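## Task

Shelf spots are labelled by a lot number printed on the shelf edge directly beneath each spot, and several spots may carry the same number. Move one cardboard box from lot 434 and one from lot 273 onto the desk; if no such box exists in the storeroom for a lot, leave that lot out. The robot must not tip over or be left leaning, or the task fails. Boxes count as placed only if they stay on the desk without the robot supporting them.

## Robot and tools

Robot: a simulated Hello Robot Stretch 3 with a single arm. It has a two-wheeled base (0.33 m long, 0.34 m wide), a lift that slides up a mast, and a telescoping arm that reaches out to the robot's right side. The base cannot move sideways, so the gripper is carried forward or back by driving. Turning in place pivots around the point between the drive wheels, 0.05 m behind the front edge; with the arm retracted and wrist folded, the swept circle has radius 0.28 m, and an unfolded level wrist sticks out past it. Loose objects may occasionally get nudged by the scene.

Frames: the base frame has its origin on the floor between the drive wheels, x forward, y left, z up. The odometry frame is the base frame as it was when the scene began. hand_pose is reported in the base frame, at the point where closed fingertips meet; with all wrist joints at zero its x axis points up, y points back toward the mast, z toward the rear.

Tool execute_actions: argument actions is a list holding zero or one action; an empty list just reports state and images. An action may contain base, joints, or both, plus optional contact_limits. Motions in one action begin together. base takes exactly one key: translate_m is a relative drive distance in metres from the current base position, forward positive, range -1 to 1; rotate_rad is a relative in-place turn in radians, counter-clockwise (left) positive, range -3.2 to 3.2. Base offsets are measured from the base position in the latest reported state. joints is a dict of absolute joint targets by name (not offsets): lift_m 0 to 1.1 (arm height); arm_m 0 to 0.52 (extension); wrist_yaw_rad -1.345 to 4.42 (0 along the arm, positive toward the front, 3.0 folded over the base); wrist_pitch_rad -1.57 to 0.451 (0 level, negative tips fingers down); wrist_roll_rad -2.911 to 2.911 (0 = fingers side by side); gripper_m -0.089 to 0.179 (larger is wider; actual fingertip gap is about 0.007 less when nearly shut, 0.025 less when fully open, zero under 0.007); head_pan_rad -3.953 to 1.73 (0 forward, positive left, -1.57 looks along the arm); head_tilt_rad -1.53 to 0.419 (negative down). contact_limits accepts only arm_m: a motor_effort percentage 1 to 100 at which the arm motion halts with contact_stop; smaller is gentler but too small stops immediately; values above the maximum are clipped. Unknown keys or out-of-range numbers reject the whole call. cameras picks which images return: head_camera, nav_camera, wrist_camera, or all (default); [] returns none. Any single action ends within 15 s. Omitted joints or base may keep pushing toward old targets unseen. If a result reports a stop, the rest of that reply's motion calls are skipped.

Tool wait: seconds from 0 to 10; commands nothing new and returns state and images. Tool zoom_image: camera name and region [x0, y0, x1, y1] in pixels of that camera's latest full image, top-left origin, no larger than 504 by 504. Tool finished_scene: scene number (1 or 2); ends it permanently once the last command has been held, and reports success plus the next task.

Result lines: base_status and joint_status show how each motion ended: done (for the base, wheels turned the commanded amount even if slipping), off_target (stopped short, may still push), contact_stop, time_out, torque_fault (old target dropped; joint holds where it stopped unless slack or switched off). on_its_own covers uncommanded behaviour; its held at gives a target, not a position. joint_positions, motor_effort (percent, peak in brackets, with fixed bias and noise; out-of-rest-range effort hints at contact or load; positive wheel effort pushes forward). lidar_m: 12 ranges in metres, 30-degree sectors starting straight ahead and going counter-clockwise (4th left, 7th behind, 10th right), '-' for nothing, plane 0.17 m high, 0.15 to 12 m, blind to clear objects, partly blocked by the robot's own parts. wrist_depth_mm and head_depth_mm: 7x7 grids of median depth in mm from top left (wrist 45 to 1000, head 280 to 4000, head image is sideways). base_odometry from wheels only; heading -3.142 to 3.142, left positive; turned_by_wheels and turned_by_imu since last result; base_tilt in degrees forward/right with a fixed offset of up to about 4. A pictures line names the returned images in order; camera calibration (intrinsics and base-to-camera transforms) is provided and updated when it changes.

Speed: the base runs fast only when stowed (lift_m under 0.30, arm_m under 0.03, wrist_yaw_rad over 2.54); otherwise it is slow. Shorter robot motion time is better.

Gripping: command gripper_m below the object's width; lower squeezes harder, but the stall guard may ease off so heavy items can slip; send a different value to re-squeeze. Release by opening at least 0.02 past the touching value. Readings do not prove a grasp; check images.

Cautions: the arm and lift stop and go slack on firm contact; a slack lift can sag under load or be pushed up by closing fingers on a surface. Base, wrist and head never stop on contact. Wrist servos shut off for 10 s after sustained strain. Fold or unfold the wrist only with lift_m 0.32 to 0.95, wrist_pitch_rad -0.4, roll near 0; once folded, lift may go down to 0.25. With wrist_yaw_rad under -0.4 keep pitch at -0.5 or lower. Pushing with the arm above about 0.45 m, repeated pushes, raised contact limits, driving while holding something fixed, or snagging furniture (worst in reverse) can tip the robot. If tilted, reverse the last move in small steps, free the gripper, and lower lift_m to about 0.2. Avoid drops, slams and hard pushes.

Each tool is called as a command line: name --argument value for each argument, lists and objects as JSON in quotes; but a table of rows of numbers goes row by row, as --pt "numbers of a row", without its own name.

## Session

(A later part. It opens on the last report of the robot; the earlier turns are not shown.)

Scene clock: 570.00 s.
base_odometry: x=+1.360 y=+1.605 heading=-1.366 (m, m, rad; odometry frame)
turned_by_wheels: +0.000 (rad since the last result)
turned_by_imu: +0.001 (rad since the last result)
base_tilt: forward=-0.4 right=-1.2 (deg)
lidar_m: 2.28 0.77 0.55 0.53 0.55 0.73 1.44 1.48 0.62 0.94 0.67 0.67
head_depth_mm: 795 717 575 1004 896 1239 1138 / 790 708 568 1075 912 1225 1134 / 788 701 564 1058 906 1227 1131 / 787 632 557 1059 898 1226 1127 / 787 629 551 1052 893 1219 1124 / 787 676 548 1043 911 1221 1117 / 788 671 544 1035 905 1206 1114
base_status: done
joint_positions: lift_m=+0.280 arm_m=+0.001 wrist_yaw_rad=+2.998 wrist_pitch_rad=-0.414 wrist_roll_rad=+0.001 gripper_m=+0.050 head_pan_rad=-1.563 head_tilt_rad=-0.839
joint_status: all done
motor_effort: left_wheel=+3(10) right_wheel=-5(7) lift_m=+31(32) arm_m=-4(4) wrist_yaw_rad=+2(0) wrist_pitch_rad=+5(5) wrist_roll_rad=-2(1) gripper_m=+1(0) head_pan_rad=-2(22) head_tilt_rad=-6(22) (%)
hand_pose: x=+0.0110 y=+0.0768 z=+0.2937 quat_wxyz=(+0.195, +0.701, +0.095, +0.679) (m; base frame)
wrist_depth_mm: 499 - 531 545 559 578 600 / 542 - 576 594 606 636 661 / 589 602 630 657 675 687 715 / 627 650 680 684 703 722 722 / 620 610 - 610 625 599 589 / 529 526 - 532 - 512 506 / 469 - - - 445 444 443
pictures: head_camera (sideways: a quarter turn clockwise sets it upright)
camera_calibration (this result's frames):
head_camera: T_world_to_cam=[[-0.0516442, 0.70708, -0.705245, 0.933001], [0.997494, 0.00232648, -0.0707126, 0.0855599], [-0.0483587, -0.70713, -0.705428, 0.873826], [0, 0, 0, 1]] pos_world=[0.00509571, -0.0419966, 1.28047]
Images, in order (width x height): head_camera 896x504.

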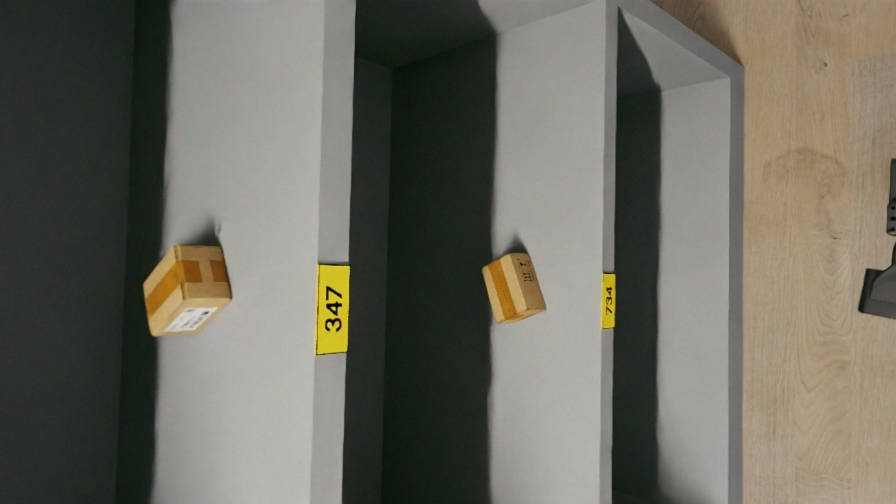

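execute_actions --actions '[{"base": {"rotate_rad": 0.045}}]' --cameras '[]'

execute_actions --actions '[{"base": {"translate_m": 0.88}}]' --cameras '["head_camera"]'

Scene clock: 581.73 s.
base_odometry: x=+1.360 y=+1.605 heading=-1.321 (m, m, rad; odometry frame)
turned_by_wheels: +0.045 (rad since the last result)
turned_by_imu: +0.044 (rad since the last result)
base_tilt: forward=-0.3 right=-1.2 (deg)
lidar_m: 1.92 0.74 0.55 0.53 0.55 0.76 1.44 1.50 0.62 0.93 0.66 0.71
head_depth_mm: 781 714 550 1047 918 1186 1146 / 784 709 566 1065 908 1223 1139 / 784 699 563 1059 905 1218 1130 / 787 616 558 1054 898 1216 1128 / 790 656 552 1048 897 1222 1128 / 794 677 547 1040 915 1231 1121 / 797 670 564 1036 906 1215 1115
base_status: done
joint_positions: lift_m=+0.280 arm_m=+0.001 wrist_yaw_rad=+2.998 wrist_pitch_rad=-0.414 wrist_roll_rad=+0.001 gripper_m=+0.050 head_pan_rad=-1.563 head_tilt_rad=-0.840
joint_status: not commanded
motor_effort: left_wheel=-1(4) right_wheel=+0(3) lift_m=+31(31) arm_m=-3(3) wrist_yaw_rad=+3(1) wrist_pitch_rad=+5(5) wrist_roll_rad=-1(2) gripper_m=+0(0) head_pan_rad=-2(2) head_tilt_rad=-6(7) (%)
hand_pose: x=+0.0110 y=+0.0768 z=+0.2937 quat_wxyz=(+0.195, +0.701, +0.095, +0.679) (m; base frame)
wrist_depth_mm: 517 - 534 537 551 562 569 / 561 - 579 590 600 619 634 / 610 612 653 645 654 671 691 / 651 666 685 687 702 719 714 / 615 618 - 612 631 600 591 / 526 517 - 535 - 511 510 / 469 - - - 446 445 438
pictures: none
No camera images: the call's "cameras" was empty. Leave "cameras" out to get every camera's image.

Scene clock: 586.50 s.
base_odometry: x=+1.578 y=+0.752 heading=-1.321 (m, m, rad; odometry frame)
turned_by_wheels: +0.000 (rad since the last result)
turned_by_imu: +0.001 (rad since the last result)
base_tilt: forward=-0.2 right=-1.3 (deg)
lidar_m: 1.86 0.71 0.53 0.51 0.54 0.74 2.17 1.33 0.59 0.95 0.72 0.72
head_depth_mm: 799 717 574 940 884 1155 1143 / 797 705 568 1067 932 1213 1143 / 800 701 561 1064 923 1244 1130 / 808 693 579 1059 922 1234 1130 / 804 652 575 1050 905 1231 1119 / 809 647 569 1045 914 1220 1119 / 814 667 565 1037 926 1220 1113
base_status: done
joint_positions: lift_m=+0.280 arm_m=+0.001 wrist_yaw_rad=+2.998 wrist_pitch_rad=-0.414 wrist_roll_rad=+0.001 gripper_m=+0.050 head_pan_rad=-1.563 head_tilt_rad=-0.840
joint_status: not commanded
motor_effort: left_wheel=-1(6) right_wheel=+1(7) lift_m=+31(31) arm_m=-4(3) wrist_yaw_rad=+2(2) wrist_pitch_rad=+5(5) wrist_roll_rad=-2(2) gripper_m=+0(1) head_pan_rad=-2(2) head_tilt_rad=-5(5) (%)
hand_pose: x=+0.0110 y=+0.0768 z=+0.2937 quat_wxyz=(+0.195, +0.701, +0.095, +0.679) (m; base frame)
wrist_depth_mm: 505 - 519 524 530 545 553 / 542 - 566 573 583 596 605 / 595 601 614 623 633 658 672 / 632 648 658 667 682 694 703 / 618 610 - 605 630 599 593 / 522 523 - 531 - 507 509 / 466 - - - 440 443 440
pictures: head_camera (sideways: a quarter turn clockwise sets it upright)
camera_calibration (this result's frames):
head_camera: T_world_to_cam=[[-0.0516135, 0.707523, -0.704803, 0.932424], [0.997494, 0.00232278, -0.0707159, 0.0855641], [-0.048396, -0.706686, -0.70587, 0.874401], [0, 0, 0, 1]] pos_world=[0.0050936, -0.0419832, 1.28044]
Images, in order (width x height): head_camera 896x504.

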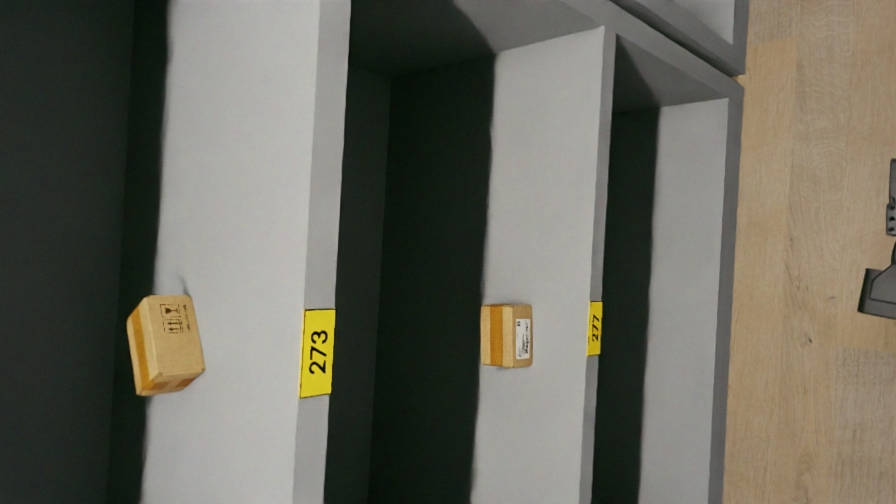

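execute_actions --actions '[{"joints": {"lift_m": 0.34}, "base": {"translate_m": 0.11}}]' --cameras '[]'

execute_actions --actions '[{"joints": {"lift_m": 0.945, "wrist_yaw_rad": 0.0, "gripper_m": 0.17}}]' --cameras '[]'

execute_actions --actions '[{"joints": {"wrist_pitch_rad": -0.1}}]' --cameras '["wrist_camera"]'

Scene clock: 620.43 s.
base_odometry: x=+1.605 y=+0.646 heading=-1.321 (m, m, rad; odometry frame)
turned_by_wheels: +0.000 (rad since the last result)
turned_by_imu: +0.000 (rad since the last result)
base_tilt: forward=-0.2 right=-1.1 (deg)
lidar_m: 1.85 0.71 0.53 0.51 0.53 0.74 2.17 0.70 0.66 0.95 0.65 1.38
head_depth_mm: 797 717 573 1076 914 1219 1148 / 801 709 567 1074 931 1237 1135 / 803 670 563 1065 927 1240 1141 / 809 641 559 1058 907 1245 1146 / 810 683 573 1054 912 1229 1136 / 814 680 569 1044 915 1224 1118 / 816 668 564 1034 929 1226 1109
base_status: done
joint_positions: lift_m=+0.340 arm_m=+0.001 wrist_yaw_rad=+2.998 wrist_pitch_rad=-0.414 wrist_roll_rad=+0.001 gripper_m=+0.050 head_pan_rad=-1.563 head_tilt_rad=-0.840
joint_status: all done
motor_effort: left_wheel=-1(7) right_wheel=+1(6) lift_m=+40(45) arm_m=-3(3) wrist_yaw_rad=+1(0) wrist_pitch_rad=+5(5) wrist_roll_rad=-2(2) gripper_m=+0(1) head_pan_rad=-2(2) head_tilt_rad=-7(6) (%)
hand_pose: x=+0.0109 y=+0.0768 z=+0.3534 quat_wxyz=(+0.195, +0.701, +0.095, +0.679) (m; base frame)
wrist_depth_mm: 494 - 511 526 534 542 561 / 545 - 554 579 576 594 601 / 586 597 611 622 644 661 664 / 648 668 676 681 694 720 729 / 696 683 - 687 712 686 687 / 601 601 - 598 - 586 579 / 519 534 - - 509 508 510
pictures: none
No camera images: the call's "cameras" was empty. Leave "cameras" out to get every camera's image.

Scene clock: 626.77 s.
base_odometry: x=+1.605 y=+0.646 heading=-1.321 (m, m, rad; odometry frame)
turned_by_wheels: +0.000 (rad since the last result)
turned_by_imu: +0.000 (rad since the last result)
base_tilt: forward=-0.2 right=-1.2 (deg)
lidar_m: 1.85 0.71 0.53 0.51 0.53 0.74 2.17 0.70 0.66 0.95 0.65 1.38
head_depth_mm: 798 716 572 - - - 1102 / 801 709 567 1146 - - 1118 / 800 668 561 - - - 1115 / 810 644 558 - - 1237 1134 / 808 684 575 1082 912 1229 1127 / 809 676 570 1045 914 1230 1123 / 814 667 564 1031 930 1219 1113
base_status: not commanded
joint_positions: lift_m=+0.945 arm_m=+0.001 wrist_yaw_rad=+0.003 wrist_pitch_rad=-0.414 wrist_roll_rad=+0.001 gripper_m=+0.170 head_pan_rad=-1.563 head_tilt_rad=-0.840
joint_status: all done
motor_effort: left_wheel=-1(1) right_wheel=+1(1) lift_m=+40(41) arm_m=-3(4) wrist_yaw_rad=-3(6) wrist_pitch_rad=+5(5) wrist_roll_rad=-2(2) gripper_m=+0(82) head_pan_rad=-3(2) head_tilt_rad=-6(6) (%)
hand_pose: x=-0.0209 y=-0.3707 z=+0.9584 quat_wxyz=(+0.692, +0.147, -0.692, -0.145) (m; base frame)
wrist_depth_mm: 457 449 440 404 423 413 405 / 282 280 275 271 267 264 261 / 481 645 825 805 797 760 260 / 522 737 919 896 889 830 587 / 507 762 808 810 811 791 570 / 489 691 680 656 680 672 517 / 546 593 589 591 589 588 -
pictures: none
No camera images: the call's "cameras" was empty. Leave "cameras" out to get every camera's image.

Scene clock: 627.73 s.
base_odometry: x=+1.605 y=+0.646 heading=-1.321 (m, m, rad; odometry frame)
turned_by_wheels: +0.000 (rad since the last result)
turned_by_imu: +0.000 (rad since the last result)
base_tilt: forward=-0.4 right=-1.3 (deg)
lidar_m: 1.86 0.71 0.53 0.51 0.53 0.74 2.16 0.70 0.66 0.95 0.65 1.38
head_depth_mm: 797 715 572 - - - 1109 / 799 706 567 1102 - - 1116 / 798 670 554 - - - 1129 / 807 643 556 - 896 1234 1127 / 810 684 553 1048 916 1236 1126 / 814 678 568 1049 913 1231 1116 / 811 668 563 1026 933 1225 1111
base_status: not commanded
joint_positions: lift_m=+0.945 arm_m=+0.001 wrist_yaw_rad=+0.003 wrist_pitch_rad=-0.123 wrist_roll_rad=+0.001 gripper_m=+0.170 head_pan_rad=-1.563 head_tilt_rad=-0.840
joint_status: all done
motor_effort: left_wheel=-1(1) right_wheel=+0(1) lift_m=+40(40) arm_m=-3(3) wrist_yaw_rad=-4(4) wrist_pitch_rad=+9(8) wrist_roll_rad=-2(2) gripper_m=+0(0) head_pan_rad=-3(2) head_tilt_rad=-6(6) (%)
hand_pose: x=-0.0207 y=-0.3971 z=+1.0282 quat_wxyz=(+0.706, +0.045, -0.706, -0.043) (m; base frame)
wrist_depth_mm: 503 670 672 662 650 638 598 / 512 709 709 694 685 666 591 / 509 637 696 481 695 691 559 / 383 384 384 382 386 381 382 / 302 300 293 283 283 277 271 / 485 856 890 856 831 819 499 / 534 740 811 798 786 787 -
pictures: wrist_camera
camera_calibration (this result's frames):
wrist_camera: T_world_to_cam=[[-0.998846, -0.0455474, -0.0152403, -0.0164749], [-0.000101868, 0.31932, -0.947647, 1.13371], [0.0480294, -0.946552, -0.318956, 0.119205], [0, 0, 0, 1]] pos_world=[-0.0220657, -0.249932, 1.11213]
Images, in order (width x height): wrist_camera 644x364.

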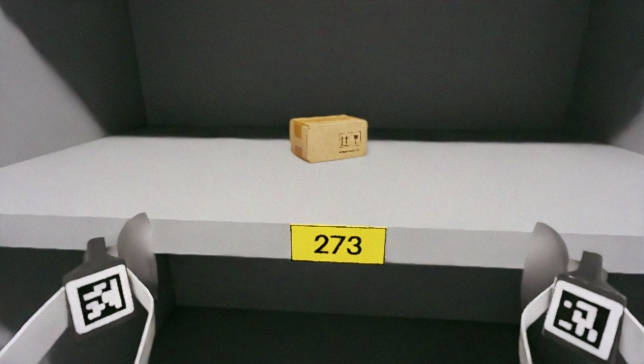

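execute_actions --actions '[{"base": {"translate_m": 0.015}, "joints": {"lift_m": 0.939, "arm_m": 0.17}}]' --cameras '["wrist_camera"]'

Scene clock: 638.30 s.
base_odometry: x=+1.608 y=+0.631 heading=-1.321 (m, m, rad; odometry frame)
turned_by_wheels: +0.000 (rad since the last result)
turned_by_imu: +0.000 (rad since the last result)
base_tilt: forward=-0.4 right=-1.3 (deg)
lidar_m: 1.85 0.71 0.53 0.51 0.53 0.74 2.16 0.71 0.67 0.95 0.64 1.38
head_depth_mm: 796 772 - 1028 913 1227 1147 / 800 785 - 1015 936 1250 1135 / 804 701 - 1007 926 1237 1134 / 807 656 845 1028 901 1238 1129 / 808 700 577 1045 917 1229 1119 / 811 674 568 1042 918 1234 1116 / 818 667 564 1007 929 1204 1112
base_status: done
joint_positions: lift_m=+0.939 arm_m=+0.170 wrist_yaw_rad=+0.002 wrist_pitch_rad=-0.122 wrist_roll_rad=+0.001 gripper_m=+0.170 head_pan_rad=-1.563 head_tilt_rad=-0.840
joint_status: all done
motor_effort: left_wheel=-2(3) right_wheel=+1(4) lift_m=+31(34) arm_m=+4(4) wrist_yaw_rad=-3(4) wrist_pitch_rad=+8(9) wrist_roll_rad=-2(2) gripper_m=+1(0) head_pan_rad=-2(2) head_tilt_rad=-6(6) (%)
hand_pose: x=-0.0210 y=-0.5661 z=+1.0228 quat_wxyz=(+0.706, +0.044, -0.706, -0.043) (m; base frame)
wrist_depth_mm: 486 525 513 504 491 487 474 / 489 545 539 525 518 511 494 / 486 569 558 545 537 525 517 / 363 367 363 291 334 365 365 / 250 267 251 251 251 251 252 / 201 191 192 191 191 192 202 / - 152 155 155 155 155 -
pictures: wrist_camera
camera_calibration (this result's frames):
wrist_camera: T_world_to_cam=[[-0.998888, -0.0446422, -0.0151911, -0.0240241], [0.000195485, 0.318222, -0.948016, 1.18232], [0.0471556, -0.946965, -0.317859, -0.0438225], [0, 0, 0, 1]] pos_world=[-0.022162, -0.418811, 1.10657]
Images, in order (width x height): wrist_camera 644x364.

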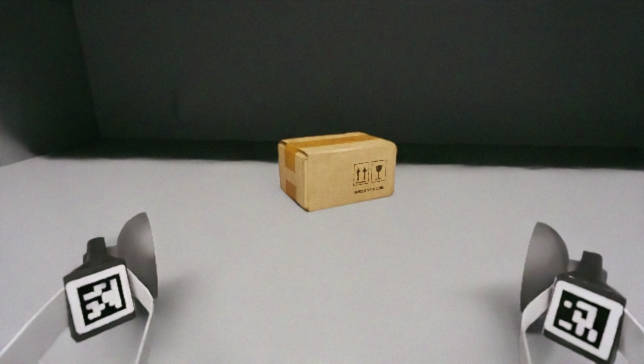

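execute_actions --actions '[{"joints": {"arm_m": 0.335}, "contact_limits": {"arm_m": 15}}]' --cameras '["wrist_camera"]'

Scene clock: 645.80 s.
base_odometry: x=+1.608 y=+0.631 heading=-1.321 (m, m, rad; odometry frame)
turned_by_wheels: +0.000 (rad since the last result)
turned_by_imu: +0.000 (rad since the last result)
base_tilt: forward=-0.2 right=-1.3 (deg)
lidar_m: 1.85 0.71 0.53 0.51 0.53 0.74 2.16 0.71 0.67 0.95 0.64 1.38
head_depth_mm: 796 - - 1042 914 1223 1138 / 785 - 564 1070 934 1240 1130 / 787 - 554 1064 930 1235 1129 / 800 643 576 1054 899 1233 1123 / 807 654 574 1045 918 1229 1123 / 813 678 570 1039 911 1223 1117 / 814 670 563 1007 933 1204 1118
base_status: not commanded
joint_positions: lift_m=+0.939 arm_m=+0.335 wrist_yaw_rad=+0.002 wrist_pitch_rad=-0.122 wrist_roll_rad=+0.001 gripper_m=+0.170 head_pan_rad=-1.563 head_tilt_rad=-0.840
joint_status: all done
motor_effort: left_wheel=-2(2) right_wheel=+0(0) lift_m=+30(31) arm_m=+5(6) wrist_yaw_rad=-1(3) wrist_pitch_rad=+8(8) wrist_roll_rad=-2(2) gripper_m=+0(1) head_pan_rad=-3(3) head_tilt_rad=-6(6) (%)
contact_limits: arm_m 15 (drawing in: default 32, maximum 52; extending or still: default 44, maximum 72)
hand_pose: x=-0.0210 y=-0.7311 z=+1.0228 quat_wxyz=(+0.706, +0.044, -0.706, -0.043) (m; base frame)
wrist_depth_mm: 365 359 352 345 337 333 327 / 385 378 371 364 356 348 345 / 407 395 388 380 371 364 356 / 361 364 361 362 362 366 363 / 251 266 159 140 149 250 250 / 200 191 147 126 149 191 201 / - 151 143 133 148 155 -
pictures: wrist_camera
camera_calibration (this result's frames):
wrist_camera: T_world_to_cam=[[-0.998892, -0.0445443, -0.0151848, -0.03135], [0.00022736, 0.318088, -0.948061, 1.23481], [0.0470609, -0.947014, -0.317725, -0.200242], [0, 0, 0, 1]] pos_world=[-0.0221724, -0.583808, 1.10658]
Images, in order (width x height): wrist_camera 644x364.

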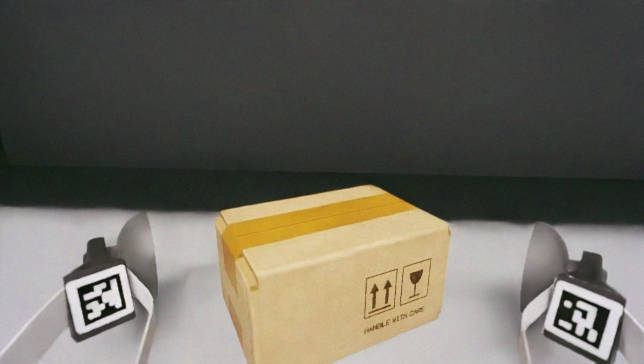

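execute_actions --actions '[{"joints": {"gripper_m": 0.05}}]' --cameras '["wrist_camera"]'

Scene clock: 649.93 s.
base_odometry: x=+1.608 y=+0.631 heading=-1.321 (m, m, rad; odometry frame)
turned_by_wheels: +0.000 (rad since the last result)
turned_by_imu: +0.000 (rad since the last result)
base_tilt: forward=-0.3 right=-1.2 (deg)
lidar_m: 1.85 0.71 0.53 0.51 0.53 0.74 2.16 0.72 0.67 0.95 0.64 1.38
head_depth_mm: 799 - - 1045 919 1230 1144 / 786 - 566 1070 933 1243 1139 / 788 - 553 1066 929 1239 1131 / 797 631 578 1059 900 1236 1128 / 809 684 573 1043 917 1230 1123 / 810 675 569 1037 911 1226 1114 / 812 669 563 1009 936 1207 1117
base_status: not commanded
joint_positions: lift_m=+0.939 arm_m=+0.335 wrist_yaw_rad=+0.002 wrist_pitch_rad=-0.122 wrist_roll_rad=+0.001 gripper_m=+0.051 head_pan_rad=-1.563 head_tilt_rad=-0.840
joint_status: all done
motor_effort: left_wheel=-1(1) right_wheel=+1(1) lift_m=+31(31) arm_m=+4(4) wrist_yaw_rad=+0(1) wrist_pitch_rad=+8(8) wrist_roll_rad=-2(2) gripper_m=-21(95) head_pan_rad=-3(2) head_tilt_rad=-7(6) (%)
hand_pose: x=-0.0210 y=-0.7311 z=+1.0228 quat_wxyz=(+0.706, +0.044, -0.706, -0.043) (m; base frame)
wrist_depth_mm: 369 360 351 348 341 334 328 / 386 375 371 364 355 350 341 / 406 394 384 379 372 365 358 / 363 360 361 365 362 361 363 / 249 249 147 138 147 264 249 / 191 191 121 130 149 200 191 / 154 148 143 137 150 148 155
pictures: wrist_camera
camera_calibration (this result's frames):
wrist_camera: T_world_to_cam=[[-0.998892, -0.0445477, -0.0151837, -0.0313528], [0.000225254, 0.318088, -0.948061, 1.23481], [0.0470637, -0.947014, -0.317725, -0.200243], [0, 0, 0, 1]] pos_world=[-0.022172, -0.583808, 1.10658]
Images, in order (width x height): wrist_camera 644x364.

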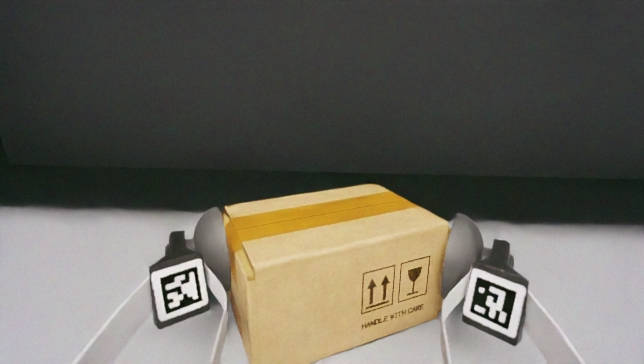

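execute_actions --actions '[{"joints": {"lift_m": 0.97}}]' --cameras '[]'

execute_actions --actions '[{"joints": {"arm_m": 0.0}}]' --cameras '["wrist_camera"]'

Scene clock: 661.03 s.
base_odometry: x=+1.608 y=+0.631 heading=-1.321 (m, m, rad; odometry frame)
turned_by_wheels: +0.000 (rad since the last result)
turned_by_imu: +0.000 (rad since the last result)
base_tilt: forward=-0.3 right=-1.2 (deg)
lidar_m: 1.85 0.71 0.53 0.51 0.53 0.74 2.16 0.72 0.67 0.95 0.64 1.38
head_depth_mm: 767 - 571 1081 913 1224 1145 / 759 647 567 1070 935 1242 1139 / 775 - 563 1062 928 1241 1133 / 788 632 577 1057 904 1240 1128 / 806 685 575 1042 915 1229 1124 / 812 677 567 1046 916 1226 1117 / 815 669 564 1003 927 1204 1118
base_status: not commanded
joint_positions: lift_m=+0.970 arm_m=+0.335 wrist_yaw_rad=+0.002 wrist_pitch_rad=-0.125 wrist_roll_rad=+0.001 gripper_m=+0.054 head_pan_rad=-1.563 head_tilt_rad=-0.840
joint_status: all done
motor_effort: left_wheel=-1(2) right_wheel=+0(0) lift_m=+41(42) arm_m=+4(4) wrist_yaw_rad=-2(2) wrist_pitch_rad=+9(10) wrist_roll_rad=-2(2) gripper_m=-19(19) head_pan_rad=-3(2) head_tilt_rad=-7(6) (%)
hand_pose: x=-0.0210 y=-0.7310 z=+1.0528 quat_wxyz=(+0.706, +0.045, -0.706, -0.044) (m; base frame)
wrist_depth_mm: 368 359 352 345 339 333 327 / 386 380 374 362 353 348 344 / 405 396 389 382 375 364 358 / 413 412 403 393 389 384 375 / 313 316 147 138 148 335 315 / 240 238 121 130 149 252 240 / 194 187 181 137 187 188 194
pictures: none
No camera images: the call's "cameras" was empty. Leave "cameras" out to get every camera's image.

Scene clock: 664.70 s.
base_odometry: x=+1.608 y=+0.631 heading=-1.321 (m, m, rad; odometry frame)
turned_by_wheels: +0.000 (rad since the last result)
turned_by_imu: +0.000 (rad since the last result)
base_tilt: forward=-0.4 right=-1.2 (deg)
lidar_m: 1.85 0.72 0.53 0.51 0.53 0.74 2.16 0.72 0.67 0.95 0.64 1.38
head_depth_mm: 797 714 563 - - - 1124 / 799 706 569 - - - 1135 / 801 699 423 - - - 1133 / 808 690 404 - 897 1236 1131 / 808 685 576 1049 916 1225 1119 / 809 677 569 1045 916 1228 1120 / 814 669 563 1012 925 1203 1115
base_status: not commanded
joint_positions: lift_m=+0.970 arm_m=+0.001 wrist_yaw_rad=+0.002 wrist_pitch_rad=-0.125 wrist_roll_rad=+0.001 gripper_m=+0.054 head_pan_rad=-1.563 head_tilt_rad=-0.840
joint_status: all done
motor_effort: left_wheel=-1(1) right_wheel=+1(0) lift_m=+40(40) arm_m=-4(4) wrist_yaw_rad=-2(2) wrist_pitch_rad=+10(10) wrist_roll_rad=-2(1) gripper_m=-20(19) head_pan_rad=-3(3) head_tilt_rad=-6(6) (%)
hand_pose: x=-0.0210 y=-0.3970 z=+1.0526 quat_wxyz=(+0.706, +0.045, -0.706, -0.044) (m; base frame)
wrist_depth_mm: 491 675 684 661 655 642 615 / 493 693 716 700 684 659 621 / 497 668 730 710 714 683 614 / 452 456 458 457 459 461 464 / 317 316 147 138 148 338 319 / 487 639 121 130 149 280 278 / 490 766 776 137 796 793 572
pictures: wrist_camera
camera_calibration (this result's frames):
wrist_camera: T_world_to_cam=[[-0.998902, -0.0442649, -0.015329, -0.0158113], [0.000294421, 0.321297, -0.946979, 1.15694], [0.0468431, -0.945943, -0.320931, 0.129399], [0, 0, 0, 1]] pos_world=[-0.022196, -0.250017, 1.13688]
Images, in order (width x height): wrist_camera 644x364.

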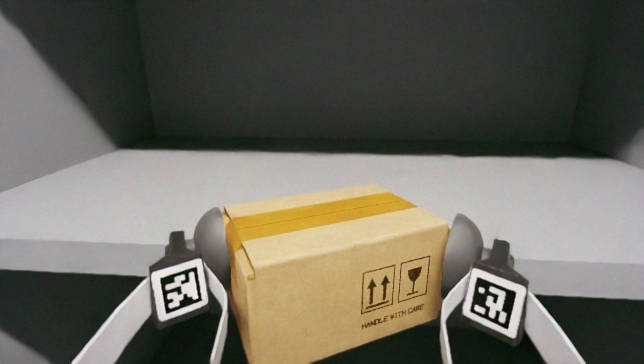

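execute_actions --actions '[{"joints": {"lift_m": 0.33, "wrist_yaw_rad": 2.62, "wrist_pitch_rad": -0.4, "head_pan_rad": -3.14, "head_tilt_rad": -0.4}}]' --cameras '[]'

execute_actions --actions '[{"joints": {"lift_m": 0.28}}]' --cameras '[]'

execute_actions --actions '[{"base": {"translate_m": -1.0}}]' --cameras '[]'

Scene clock: 731.33 s.
base_odometry: x=+1.608 y=+0.631 heading=-1.321 (m, m, rad; odometry frame)
turned_by_wheels: +0.000 (rad since the last result)
turned_by_imu: +0.000 (rad since the last result)
base_tilt: forward=-0.3 right=-1.3 (deg)
lidar_m: 1.85 0.71 0.53 0.51 0.53 0.74 2.16 0.71 0.67 0.95 0.64 1.38
head_depth_mm: 1639 1604 1561 1523 1486 1455 1353 / 2092 2225 2341 2316 2154 1791 1421 / 2112 2257 2381 2591 2432 1776 1418 / 2106 2274 2415 2630 2408 1765 1407 / 2110 2270 2416 2610 2388 1760 1399 / 2123 2256 2405 2641 2367 1751 1403 / 2099 2220 1399 1497 1595 1639 1391
base_status: not commanded
joint_positions: lift_m=+0.330 arm_m=+0.001 wrist_yaw_rad=+2.617 wrist_pitch_rad=-0.422 wrist_roll_rad=+0.001 gripper_m=+0.054 head_pan_rad=-3.133 head_tilt_rad=-0.409
joint_status: all done
motor_effort: left_wheel=-1(1) right_wheel=+0(0) lift_m=+31(35) arm_m=-3(4) wrist_yaw_rad=+1(3) wrist_pitch_rad=+8(10) wrist_roll_rad=-2(2) gripper_m=-19(19) head_pan_rad=-3(35) head_tilt_rad=+5(33) (%)
hand_pose: x=+0.0909 y=+0.0480 z=+0.3420 quat_wxyz=(+0.323, +0.706, -0.036, +0.629) (m; base frame)
wrist_depth_mm: 439 479 527 596 664 778 941 / 471 512 572 646 759 864 - / 501 549 631 707 825 958 - / 538 592 667 734 807 806 796 / 570 634 147 138 148 685 655 / 597 584 121 130 149 582 568 / - 505 129 137 482 481 495
pictures: none
No camera images: the call's "cameras" was empty. Leave "cameras" out to get every camera's image.

Scene clock: 732.63 s.
base_odometry: x=+1.608 y=+0.631 heading=-1.321 (m, m, rad; odometry frame)
turned_by_wheels: +0.000 (rad since the last result)
turned_by_imu: +0.000 (rad since the last result)
base_tilt: forward=-0.3 right=-1.2 (deg)
lidar_m: 1.85 0.71 0.53 0.51 0.53 0.74 2.16 0.72 0.67 0.96 0.64 1.38
head_depth_mm: 1652 1598 1550 1516 1482 1457 1346 / 2097 2214 2374 2323 2146 1792 1412 / 2100 2231 2392 2587 2382 1785 1410 / 2109 2241 2387 2611 2413 1768 1414 / 2109 2256 2433 2617 2382 1776 1402 / 2105 2270 2450 2652 2352 1760 1403 / 2095 2218 1403 1494 1589 1646 1396
base_status: not commanded
joint_positions: lift_m=+0.280 arm_m=+0.001 wrist_yaw_rad=+2.617 wrist_pitch_rad=-0.422 wrist_roll_rad=+0.001 gripper_m=+0.054 head_pan_rad=-3.133 head_tilt_rad=-0.409
joint_status: all done
motor_effort: left_wheel=-1(1) right_wheel=+1(1) lift_m=+32(31) arm_m=-3(3) wrist_yaw_rad=+2(3) wrist_pitch_rad=+8(8) wrist_roll_rad=-2(2) gripper_m=-20(19) head_pan_rad=-3(3) head_tilt_rad=+4(5) (%)
hand_pose: x=+0.0909 y=+0.0480 z=+0.2919 quat_wxyz=(+0.323, +0.706, -0.036, +0.629) (m; base frame)
wrist_depth_mm: 438 476 534 590 680 788 956 / 468 511 573 661 750 877 - / 498 548 618 699 820 899 897 / 534 583 656 709 721 722 716 / 572 595 147 138 147 605 593 / 534 519 121 130 149 518 503 / - - 126 137 433 429 439
pictures: none
No camera images: the call's "cameras" was empty. Leave "cameras" out to get every camera's image.

Scene clock: 737.63 s.
base_odometry: x=+1.361 y=+1.600 heading=-1.321 (m, m, rad; odometry frame)
turned_by_wheels: +0.000 (rad since the last result)
turned_by_imu: -0.001 (rad since the last result)
base_tilt: forward=-0.4 right=-1.2 (deg)
lidar_m: 1.92 0.74 0.55 0.53 0.55 0.77 1.45 1.51 0.62 0.93 0.66 0.71
head_depth_mm: 1221 1306 1405 1479 1534 1484 1376 / 1227 1299 1406 1511 1645 1729 1423 / 1228 1314 1404 1515 1654 1733 1418 / 1228 1316 1401 1531 1662 1736 1410 / 1233 1318 1418 1525 1657 1757 1403 / 1237 1327 1420 1535 1672 1755 1406 / 1242 1324 1412 1525 1670 1744 1396
base_status: done
joint_positions: lift_m=+0.280 arm_m=+0.001 wrist_yaw_rad=+2.617 wrist_pitch_rad=-0.422 wrist_roll_rad=+0.001 gripper_m=+0.054 head_pan_rad=-3.133 head_tilt_rad=-0.408
joint_status: not commanded
motor_effort: left_wheel=-1(8) right_wheel=+0(5) lift_m=+32(32) arm_m=-3(4) wrist_yaw_rad=+2(3) wrist_pitch_rad=+8(8) wrist_roll_rad=-2(2) gripper_m=-20(20) head_pan_rad=-3(3) head_tilt_rad=+4(5) (%)
hand_pose: x=+0.0908 y=+0.0480 z=+0.2919 quat_wxyz=(+0.322, +0.706, -0.036, +0.629) (m; base frame)
wrist_depth_mm: 456 497 545 610 702 821 976 / 483 528 589 674 772 918 - / 511 573 641 733 830 916 891 / 553 603 681 724 719 726 704 / 577 609 147 138 148 609 588 / 533 520 120 130 149 520 505 / - - 127 137 429 429 440
pictures: none
No camera images: the call's "cameras" was empty. Leave "cameras" out to get every camera's image.

execute_actions --actions '[{"base": {"translate_m": -0.70}}]' --cameras '[]'

execute_actions --actions '[{"base": {"rotate_rad": 1.57}}]' --cameras '["nav_camera"]'

Scene clock: 757.30 s.
base_odometry: x=+1.188 y=+2.278 heading=-1.321 (m, m, rad; odometry frame)
turned_by_wheels: +0.000 (rad since the last result)
turned_by_imu: -0.001 (rad since the last result)
base_tilt: forward=-0.4 right=-1.1 (deg)
lidar_m: 1.97 0.76 0.56 0.54 0.56 0.78 0.75 0.78 1.08 2.82 0.54 1.24
head_depth_mm: 618 658 705 759 825 899 989 / 618 660 706 764 825 902 994 / 618 662 707 762 827 903 999 / 622 662 709 767 832 908 998 / 620 662 712 767 837 909 1008 / 621 664 714 770 833 912 1005 / 625 666 715 771 838 917 1013
base_status: done
joint_positions: lift_m=+0.280 arm_m=+0.001 wrist_yaw_rad=+2.618 wrist_pitch_rad=-0.422 wrist_roll_rad=+0.001 gripper_m=+0.054 head_pan_rad=-3.133 head_tilt_rad=-0.408
joint_status: not commanded
motor_effort: left_wheel=-1(8) right_wheel=+0(6) lift_m=+32(32) arm_m=-3(4) wrist_yaw_rad=+1(0) wrist_pitch_rad=+8(8) wrist_roll_rad=-1(2) gripper_m=-19(19) head_pan_rad=-3(3) head_tilt_rad=+4(3) (%)
hand_pose: x=+0.0908 y=+0.0480 z=+0.2919 quat_wxyz=(+0.322, +0.706, -0.036, +0.629) (m; base frame)
wrist_depth_mm: 460 507 566 638 724 825 990 / 489 536 603 687 789 922 - / 527 583 656 739 837 893 905 / 559 620 682 735 728 719 709 / 593 606 147 138 147 610 584 / 537 523 121 130 149 518 503 / - - 126 137 431 424 436
pictures: none
No camera images: the call's "cameras" was empty. Leave "cameras" out to get every camera's image.

Scene clock: 759.57 s.
base_odometry: x=+1.188 y=+2.279 heading=+0.249 (m, m, rad; odometry frame)
turned_by_wheels: +1.570 (rad since the last result)
turned_by_imu: +1.548 (rad since the last result)
base_tilt: forward=-0.4 right=-1.3 (deg)
lidar_m: 0.54 0.56 0.77 0.75 0.78 1.07 2.81 0.54 1.24 2.07 0.76 0.56
head_depth_mm: 2282 2221 2191 2145 2108 1811 1430 / 2794 2983 3121 3081 2448 1785 1410 / 2796 2987 3199 3388 2439 1786 1407 / 2810 2992 3223 3350 2422 1778 1407 / 2857 3015 3190 3334 2383 1767 1404 / 2839 2992 3129 3323 2384 1693 1318 / 757 769 785 800 821 838 859
base_status: done
joint_positions: lift_m=+0.280 arm_m=+0.001 wrist_yaw_rad=+2.618 wrist_pitch_rad=-0.422 wrist_roll_rad=+0.001 gripper_m=+0.054 head_pan_rad=-3.133 head_tilt_rad=-0.408
joint_status: not commanded
motor_effort: left_wheel=-4(9) right_wheel=+4(11) lift_m=+32(32) arm_m=-4(4) wrist_yaw_rad=+0(1) wrist_pitch_rad=+8(8) wrist_roll_rad=-2(2) gripper_m=-19(20) head_pan_rad=-2(2) head_tilt_rad=+3(4) (%)
hand_pose: x=+0.0908 y=+0.0480 z=+0.2919 quat_wxyz=(+0.322, +0.706, -0.036, +0.629) (m; base frame)
wrist_depth_mm: 635 680 760 861 739 546 435 / 672 739 832 938 774 568 456 / 710 775 856 931 819 600 472 / 724 747 739 742 722 617 488 / 617 608 147 138 148 591 493 / 537 518 120 130 149 520 486 / - - 127 137 429 425 437
pictures: nav_camera (sideways: a quarter turn counterclockwise sets it upright)
camera_calibration (this result's frames):
nav_camera: T_world_to_cam=[[-0.371962, -0.0201164, 0.92803, -1.16245], [-0.0239997, 0.999639, 0.0120493, 0.0346356], [-0.927938, -0.0177905, -0.372311, 0.443452], [0, 0, 0, 1]] pos_world=[-0.0200586, -0.0501181, 1.24347]
Images, in order (width x height): nav_camera 672x504.

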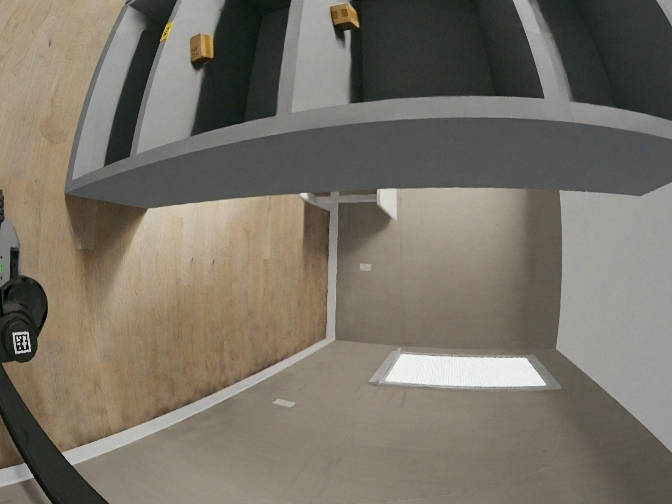

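execute_actions --actions '[{"base": {"translate_m": -1.0}}]' --cameras '[]'

Scene clock: 774.17 s.
base_odometry: x=+0.219 y=+2.032 heading=+0.249 (m, m, rad; odometry frame)
turned_by_wheels: +0.000 (rad since the last result)
turned_by_imu: -0.001 (rad since the last result)
base_tilt: forward=-0.2 right=-1.2 (deg)
lidar_m: 1.54 1.07 0.78 0.75 0.78 1.08 2.23 1.86 2.57 0.28 0.28 0.38
head_depth_mm: 1911 2039 2169 2130 2112 1815 1432 / 1921 2038 2183 2337 2460 1804 1419 / 1912 2063 2205 2357 2426 1779 1412 / 1913 2072 2198 2378 2396 1786 1401 / 1916 2057 2212 2387 2359 1757 1407 / 1920 2048 2186 2376 2357 1753 1406 / 1928 2048 2208 1908 2152 1757 1391
base_status: done
joint_positions: lift_m=+0.280 arm_m=+0.001 wrist_yaw_rad=+2.618 wrist_pitch_rad=-0.422 wrist_roll_rad=+0.001 gripper_m=+0.054 head_pan_rad=-3.133 head_tilt_rad=-0.408
joint_status: not commanded
motor_effort: left_wheel=-4(11) right_wheel=+4(6) lift_m=+32(32) arm_m=-3(4) wrist_yaw_rad=+1(0) wrist_pitch_rad=+8(8) wrist_roll_rad=-2(2) gripper_m=-19(20) head_pan_rad=-2(3) head_tilt_rad=+4(4) (%)
hand_pose: x=+0.0908 y=+0.0480 z=+0.2919 quat_wxyz=(+0.322, +0.706, -0.036, +0.629) (m; base frame)
wrist_depth_mm: 631 689 772 857 994 - - / 666 748 828 962 - - - / 710 790 871 933 913 898 905 / 724 730 739 729 726 712 708 / 617 602 147 138 148 612 590 / 538 522 120 130 149 520 498 / - - 127 137 428 428 441
pictures: none
No camera images: the call's "cameras" was empty. Leave "cameras" out to get every camera's image.

execute_actions --actions '[{"base": {"translate_m": -1.0}}]' --cameras '["nav_camera"]'

Scene clock: 790.97 s.
base_odometry: x=-0.750 y=+1.787 heading=+0.248 (m, m, rad; odometry frame)
turned_by_wheels: +0.000 (rad since the last result)
turned_by_imu: -0.001 (rad since the last result)
base_tilt: forward=-0.3 right=-1.1 (deg)
lidar_m: 1.10 1.07 0.78 0.76 0.79 1.08 1.23 0.98 1.53 3.52 1.50 1.10
head_depth_mm: 1041 1111 1194 1286 1400 1516 1433 / 1044 1110 1192 1290 1377 1519 1419 / 1038 1103 1190 1291 1399 1533 1414 / 1040 1111 1194 1291 1396 1530 1406 / 1038 1115 1193 1288 1403 1521 1416 / 1043 1115 1195 1285 1395 1526 1400 / 1043 1110 1187 1296 1401 1522 1399
base_status: done
joint_positions: lift_m=+0.280 arm_m=+0.001 wrist_yaw_rad=+2.618 wrist_pitch_rad=-0.422 wrist_roll_rad=+0.001 gripper_m=+0.054 head_pan_rad=-3.133 head_tilt_rad=-0.408
joint_status: not commanded
motor_effort: left_wheel=-3(10) right_wheel=+4(6) lift_m=+32(32) arm_m=-3(3) wrist_yaw_rad=+2(2) wrist_pitch_rad=+8(8) wrist_roll_rad=-2(2) gripper_m=-19(20) head_pan_rad=-2(2) head_tilt_rad=+4(3) (%)
hand_pose: x=+0.0908 y=+0.0480 z=+0.2919 quat_wxyz=(+0.322, +0.706, -0.036, +0.629) (m; base frame)
wrist_depth_mm: 632 696 782 871 - - - / 671 737 836 934 - - - / 730 801 882 933 911 888 889 / 724 750 740 722 727 718 712 / 616 615 147 138 147 615 586 / 542 518 120 130 149 525 500 / - - 127 137 434 428 440
pictures: nav_camera (sideways: a quarter turn counterclockwise sets it upright)
camera_calibration (this result's frames):
nav_camera: T_world_to_cam=[[-0.371822, -0.0201151, 0.928086, -1.16252], [-0.0239976, 0.999639, 0.0120517, 0.0346325], [-0.927994, -0.0177908, -0.372171, 0.443271], [0, 0, 0, 1]] pos_world=[-0.0200674, -0.0501181, 1.24347]
Images, in order (width x height): nav_camera 672x504.

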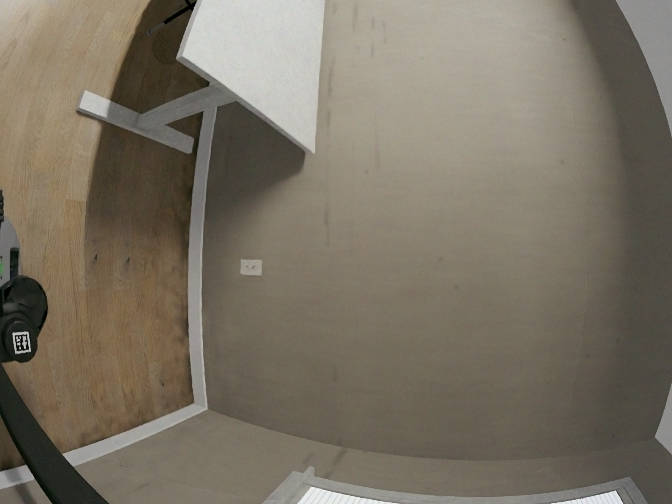

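execute_actions --actions '[{"base": {"translate_m": -0.75}, "joints": {"lift_m": 0.28}}]' --cameras '[]'

execute_actions --actions '[{"joints": {"lift_m": 0.34}}]' --cameras '[]'

execute_actions --actions '[{"joints": {"lift_m": 0.74, "wrist_yaw_rad": 0.0, "head_pan_rad": -1.57, "head_tilt_rad": -0.8}}]' --cameras '["head_camera"]'

Scene clock: 808.57 s.
base_odometry: x=-1.477 y=+1.602 heading=+0.248 (m, m, rad; odometry frame)
turned_by_wheels: +0.000 (rad since the last result)
turned_by_imu: -0.001 (rad since the last result)
base_tilt: forward=-0.3 right=-1.2 (deg)
lidar_m: 1.83 1.08 0.79 0.76 0.69 0.50 0.48 0.50 0.69 0.61 2.56 1.88
head_depth_mm: 387 414 443 478 520 566 624 / 388 413 443 477 519 568 626 / 388 413 444 478 517 568 627 / 388 415 444 480 520 569 626 / 388 415 444 479 520 568 627 / 388 415 445 479 521 568 627 / 389 414 444 480 522 568 629
base_status: done
joint_positions: lift_m=+0.280 arm_m=+0.001 wrist_yaw_rad=+2.618 wrist_pitch_rad=-0.422 wrist_roll_rad=+0.001 gripper_m=+0.054 head_pan_rad=-3.133 head_tilt_rad=-0.408
joint_status: all done
motor_effort: left_wheel=-3(11) right_wheel=+3(6) lift_m=+32(30) arm_m=-4(4) wrist_yaw_rad=+1(2) wrist_pitch_rad=+8(8) wrist_roll_rad=-2(2) gripper_m=-20(19) head_pan_rad=-2(2) head_tilt_rad=+3(4) (%)
hand_pose: x=+0.0908 y=+0.0480 z=+0.2919 quat_wxyz=(+0.322, +0.706, -0.036, +0.629) (m; base frame)
wrist_depth_mm: 635 695 778 865 - - - / 683 754 834 957 - - - / 716 791 877 943 912 898 903 / 731 739 742 736 732 713 713 / 618 618 147 138 148 611 595 / 533 516 121 130 149 517 504 / - - 127 137 432 429 438
pictures: none
No camera images: the call's "cameras" was empty. Leave "cameras" out to get every camera's image.

Scene clock: 809.93 s.
base_odometry: x=-1.477 y=+1.602 heading=+0.248 (m, m, rad; odometry frame)
turned_by_wheels: +0.000 (rad since the last result)
turned_by_imu: +0.000 (rad since the last result)
base_tilt: forward=-0.3 right=-1.2 (deg)
lidar_m: 1.83 1.08 0.79 0.76 0.69 0.50 0.48 0.50 0.69 0.61 2.56 1.88
head_depth_mm: 388 414 444 477 521 568 626 / 387 414 443 479 520 568 625 / 387 413 444 479 520 567 625 / 388 414 444 479 520 569 628 / 389 413 444 479 521 569 626 / 388 414 443 480 521 570 627 / 388 414 445 481 519 569 626
base_status: not commanded
joint_positions: lift_m=+0.340 arm_m=+0.001 wrist_yaw_rad=+2.618 wrist_pitch_rad=-0.422 wrist_roll_rad=+0.001 gripper_m=+0.054 head_pan_rad=-3.133 head_tilt_rad=-0.408
joint_status: all done
motor_effort: left_wheel=-3(4) right_wheel=+3(3) lift_m=+41(43) arm_m=-3(3) wrist_yaw_rad=+1(1) wrist_pitch_rad=+8(8) wrist_roll_rad=-2(2) gripper_m=-19(19) head_pan_rad=-3(2) head_tilt_rad=+3(4) (%)
hand_pose: x=+0.0908 y=+0.0480 z=+0.3516 quat_wxyz=(+0.322, +0.706, -0.036, +0.629) (m; base frame)
wrist_depth_mm: 636 707 785 878 998 - - / 681 748 823 951 - - - / 719 808 892 - - - - / 768 816 840 845 829 814 821 / 710 704 146 138 148 701 676 / - 603 121 130 149 587 577 / - 507 131 137 493 487 501
pictures: none
No camera images: the call's "cameras" was empty. Leave "cameras" out to get every camera's image.

Scene clock: 814.40 s.
base_odometry: x=-1.477 y=+1.602 heading=+0.248 (m, m, rad; odometry frame)
turned_by_wheels: +0.000 (rad since the last result)
turned_by_imu: +0.000 (rad since the last result)
base_tilt: forward=-0.3 right=-1.2 (deg)
lidar_m: 1.83 1.08 0.79 0.76 0.69 0.50 0.48 0.50 0.69 0.61 2.57 1.88
head_depth_mm: 1406 1372 1109 858 1154 1252 - / 2066 1553 1108 853 1469 1335 - / 3378 1549 1091 842 1483 1289 - / 3401 1514 1085 838 724 - - / 3386 1476 1075 831 1469 1291 1142 / 3341 3031 1060 824 1465 1282 1132 / 3401 3382 2384 820 1457 1299 1128
base_status: not commanded
joint_positions: lift_m=+0.740 arm_m=+0.001 wrist_yaw_rad=+0.003 wrist_pitch_rad=-0.422 wrist_roll_rad=+0.001 gripper_m=+0.054 head_pan_rad=-1.577 head_tilt_rad=-0.790
joint_status: all done
motor_effort: left_wheel=-3(4) right_wheel=+3(3) lift_m=+41(42) arm_m=-4(3) wrist_yaw_rad=-3(3) wrist_pitch_rad=+8(9) wrist_roll_rad=-2(2) gripper_m=-20(19) head_pan_rad=+3(34) head_tilt_rad=-7(33) (%)
hand_pose: x=-0.0209 y=-0.3697 z=+0.7516 quat_wxyz=(+0.691, +0.149, -0.691, -0.148) (m; base frame)
wrist_depth_mm: - - 724 723 715 697 618 / - 474 465 460 455 445 443 / 346 343 340 339 336 330 330 / - - - 297 294 292 286 / - - 147 138 147 939 641 / - - 121 130 150 825 647 / 980 933 905 137 934 915 607
pictures: head_camera (sideways: a quarter turn clockwise sets it upright)
camera_calibration (this result's frames):
head_camera: T_world_to_cam=[[-0.0420049, 0.672081, -0.739285, 0.977305], [0.997407, -0.0150671, -0.0703683, 0.0851166], [-0.058432, -0.740325, -0.669705, 0.827424], [0, 0, 0, 1]] pos_world=[0.00450372, -0.0429826, 1.28263]
Images, in order (width x height): head_camera 896x504.

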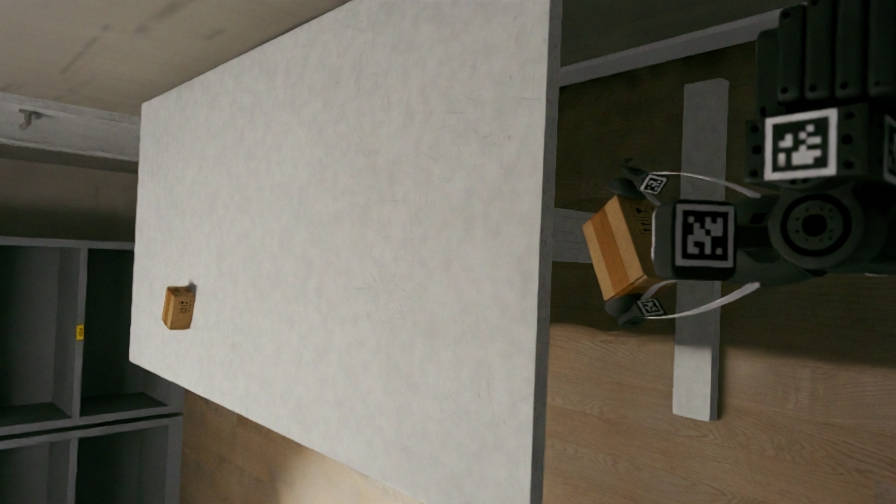

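execute_actions --actions '[]'

Scene clock: 826.23 s.
base_odometry: x=-1.477 y=+1.602 heading=+0.248 (m, m, rad; odometry frame)
turned_by_wheels: +0.000 (rad since the last result)
turned_by_imu: +0.000 (rad since the last result)
base_tilt: forward=-0.2 right=-1.2 (deg)
lidar_m: 1.83 1.08 0.79 0.76 0.69 0.50 0.48 0.50 0.69 0.61 2.57 1.88
head_depth_mm: 1405 1387 1116 856 1160 1247 - / 2060 1545 1095 852 1458 1324 - / 3456 1544 1095 843 1494 1285 - / 3428 1516 1085 837 725 - - / 3357 1469 1068 834 1484 1290 1139 / 3291 3034 1060 826 1461 1284 1137 / 3419 3337 2395 820 1457 1302 1126
base_status: not commanded
joint_positions: lift_m=+0.740 arm_m=+0.001 wrist_yaw_rad=+0.003 wrist_pitch_rad=-0.422 wrist_roll_rad=+0.001 gripper_m=+0.054 head_pan_rad=-1.577 head_tilt_rad=-0.790
joint_status: all done
motor_effort: left_wheel=-3(4) right_wheel=+3(3) lift_m=+40(42) arm_m=-4(3) wrist_yaw_rad=-3(3) wrist_pitch_rad=+9(9) wrist_roll_rad=-2(2) gripper_m=-19(19) head_pan_rad=+3(34) head_tilt_rad=-6(33) (%)
hand_pose: x=-0.0209 y=-0.3697 z=+0.7516 quat_wxyz=(+0.691, +0.149, -0.691, -0.148) (m; base frame)
wrist_depth_mm: - - 741 729 699 688 622 / - 469 466 458 457 446 442 / 345 345 341 337 335 331 328 / - - - 298 296 292 285 / - - 147 138 147 933 653 / - - 121 130 149 815 634 / 943 924 887 138 924 903 604
pictures: head_camera (sideways: a quarter turn clockwise sets it upright), nav_camera (sideways: a quarter turn counterclockwise sets it upright), wrist_camera
camera_calibration (this result's frames):
head_camera: T_world_to_cam=[[-0.0420049, 0.672081, -0.739285, 0.977305], [0.997407, -0.0150671, -0.0703683, 0.0851166], [-0.058432, -0.740325, -0.669705, 0.827424], [0, 0, 0, 1]] pos_world=[0.00450372, -0.0429826, 1.28263]
nav_camera: T_world_to_cam=[[0.0126391, -0.691551, 0.722217, -0.896431], [-0.999905, -0.01273, 0.00530929, 0.0493678], [0.00552217, -0.722215, -0.691646, 0.85323], [0, 0, 0, 1]] pos_world=[0.0559815, -0.00308373, 1.23729]
wrist_camera: T_world_to_cam=[[-0.998875, -0.038937, -0.027068, -0.00824527], [-0.000782265, 0.584252, -0.811572, 0.858471], [0.0474147, -0.810638, -0.583625, 0.306134], [0, 0, 0, 1]] pos_world=[-0.0220797, -0.253721, 0.875155]
Images, in order (width x height): head_camera 896x504, nav_camera 672x504, wrist_camera 644x364.

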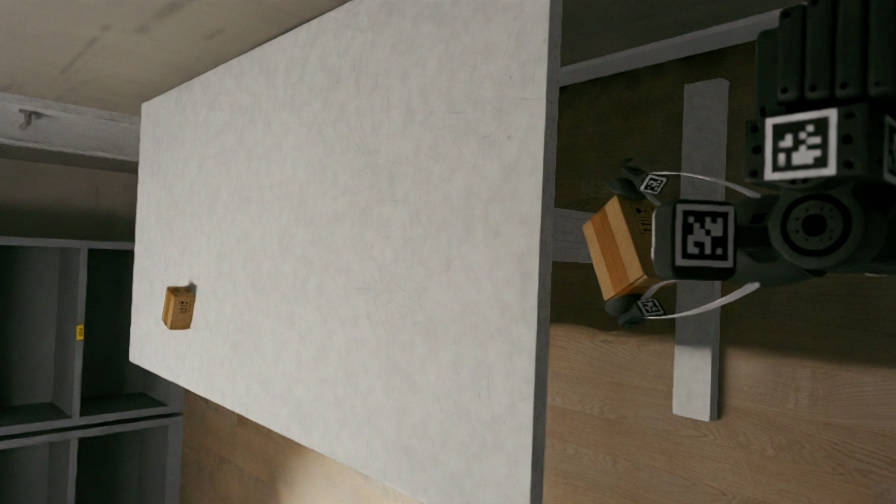

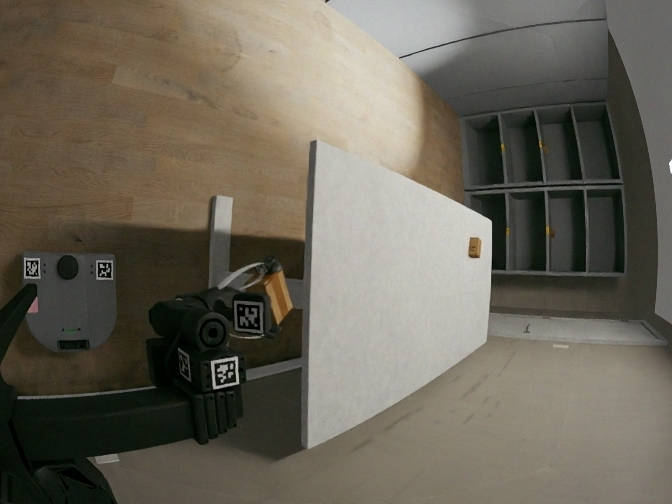

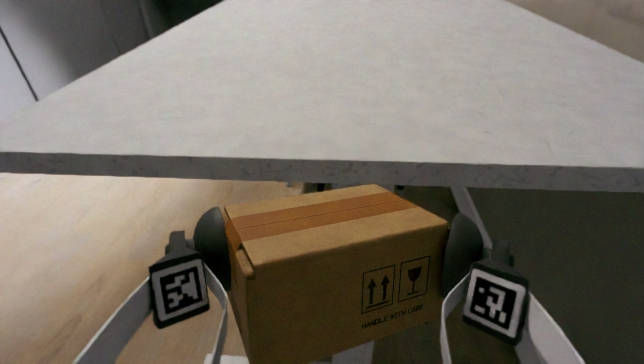

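execute_actions --actions '[{"joints": {"wrist_pitch_rad": -0.1, "lift_m": 0.72}}]' --cameras '["wrist_camera"]'

Scene clock: 833.97 s.
base_odometry: x=-1.477 y=+1.602 heading=+0.248 (m, m, rad; odometry frame)
turned_by_wheels: +0.000 (rad since the last result)
turned_by_imu: +0.000 (rad since the last result)
base_tilt: forward=-0.2 right=-1.1 (deg)
lidar_m: 1.83 1.08 0.79 0.76 0.69 0.50 0.48 0.50 0.69 0.61 2.56 1.89
head_depth_mm: 1417 1380 1111 857 1159 1250 - / 2056 1570 1107 850 1459 1304 - / 3462 1534 1090 843 1458 1290 - / 3449 1517 1078 837 579 - - / 3317 1472 1072 832 1440 1276 1133 / 3313 3034 1060 827 1470 1275 1137 / 3477 3370 2361 824 1467 1302 1129
base_status: not commanded
joint_positions: lift_m=+0.720 arm_m=+0.001 wrist_yaw_rad=+0.003 wrist_pitch_rad=-0.133 wrist_roll_rad=+0.001 gripper_m=+0.054 head_pan_rad=-1.577 head_tilt_rad=-0.790
joint_status: all done
motor_effort: left_wheel=-3(3) right_wheel=+3(4) lift_m=+32(37) arm_m=-4(3) wrist_yaw_rad=-4(2) wrist_pitch_rad=+13(12) wrist_roll_rad=-2(2) gripper_m=-19(19) head_pan_rad=+3(3) head_tilt_rad=-7(7) (%)
hand_pose: x=-0.0207 y=-0.3966 z=+0.8011 quat_wxyz=(+0.705, +0.048, -0.706, -0.046) (m; base frame)
wrist_depth_mm: - - - - - - 659 / - - - - - - 651 / - - 920 920 926 881 648 / - 516 515 516 514 519 519 / 358 359 147 138 147 381 355 / - 312 121 130 149 286 282 / - - - 137 - - 621
pictures: wrist_camera
camera_calibration (this result's frames):
wrist_camera: T_world_to_cam=[[-0.998848, -0.045371, -0.015639, -0.0195316], [-0.000123072, 0.328296, -0.944575, 0.919419], [0.0479905, -0.943485, -0.327923, 0.0556756], [0, 0, 0, 1]] pos_world=[-0.0220678, -0.250198, 0.886412]
Images, in order (width x height): wrist_camera 644x364.

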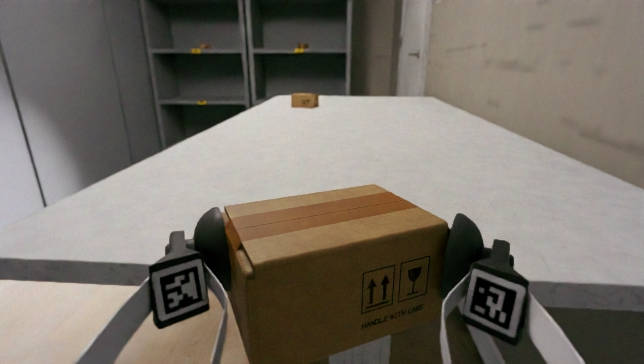

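execute_actions --actions '[{"joints": {"arm_m": 0.40, "lift_m": 0.70}, "contact_limits": {"arm_m": 25}}]' --cameras '["wrist_camera"]'

Scene clock: 841.87 s.
base_odometry: x=-1.477 y=+1.602 heading=+0.248 (m, m, rad; odometry frame)
turned_by_wheels: +0.000 (rad since the last result)
turned_by_imu: +0.000 (rad since the last result)
base_tilt: forward=-0.3 right=-1.1 (deg)
lidar_m: 1.84 1.08 0.79 0.76 0.69 0.50 0.48 0.50 0.69 0.61 2.56 1.88
head_depth_mm: 1415 1379 1113 853 1157 1225 1132 / 2049 1551 1098 877 752 - 1133 / 3470 1536 1134 - 1471 1288 1149 / 3429 1521 1125 787 1003 1265 1146 / 3376 1461 1075 835 1476 1288 1137 / 3296 3029 1065 826 1471 1288 1133 / 3445 3301 2389 820 1454 1311 1132
base_status: not commanded
joint_positions: lift_m=+0.700 arm_m=+0.400 wrist_yaw_rad=+0.002 wrist_pitch_rad=-0.131 wrist_roll_rad=+0.001 gripper_m=+0.054 head_pan_rad=-1.577 head_tilt_rad=-0.790
joint_status: all done
motor_effort: left_wheel=-3(3) right_wheel=+3(3) lift_m=+32(32) arm_m=+4(5) wrist_yaw_rad=-1(3) wrist_pitch_rad=+12(12) wrist_roll_rad=-2(2) gripper_m=-19(20) head_pan_rad=+3(3) head_tilt_rad=-6(6) (%)
contact_limits: arm_m 25 (drawing in: default 32, maximum 52; extending or still: default 44, maximum 72)
hand_pose: x=-0.0210 y=-0.7956 z=+0.7815 quat_wxyz=(+0.705, +0.047, -0.706, -0.046) (m; base frame)
wrist_depth_mm: - - - - - - 659 / - - - - - - 657 / - - 784 787 795 781 621 / - 448 443 448 448 447 444 / 310 311 147 138 147 334 310 / 239 239 121 130 149 249 238 / 193 187 180 137 186 186 194
pictures: wrist_camera
camera_calibration (this result's frames):
wrist_camera: T_world_to_cam=[[-0.998896, -0.0443241, -0.0155736, -0.0374292], [0.000231456, 0.326844, -0.945078, 1.03113], [0.0469799, -0.944038, -0.326473, -0.328794], [0, 0, 0, 1]] pos_world=[-0.0221798, -0.649072, 0.866573]
Images, in order (width x height): wrist_camera 644x364.

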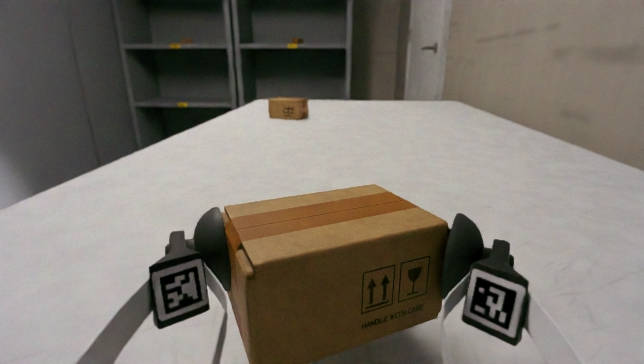

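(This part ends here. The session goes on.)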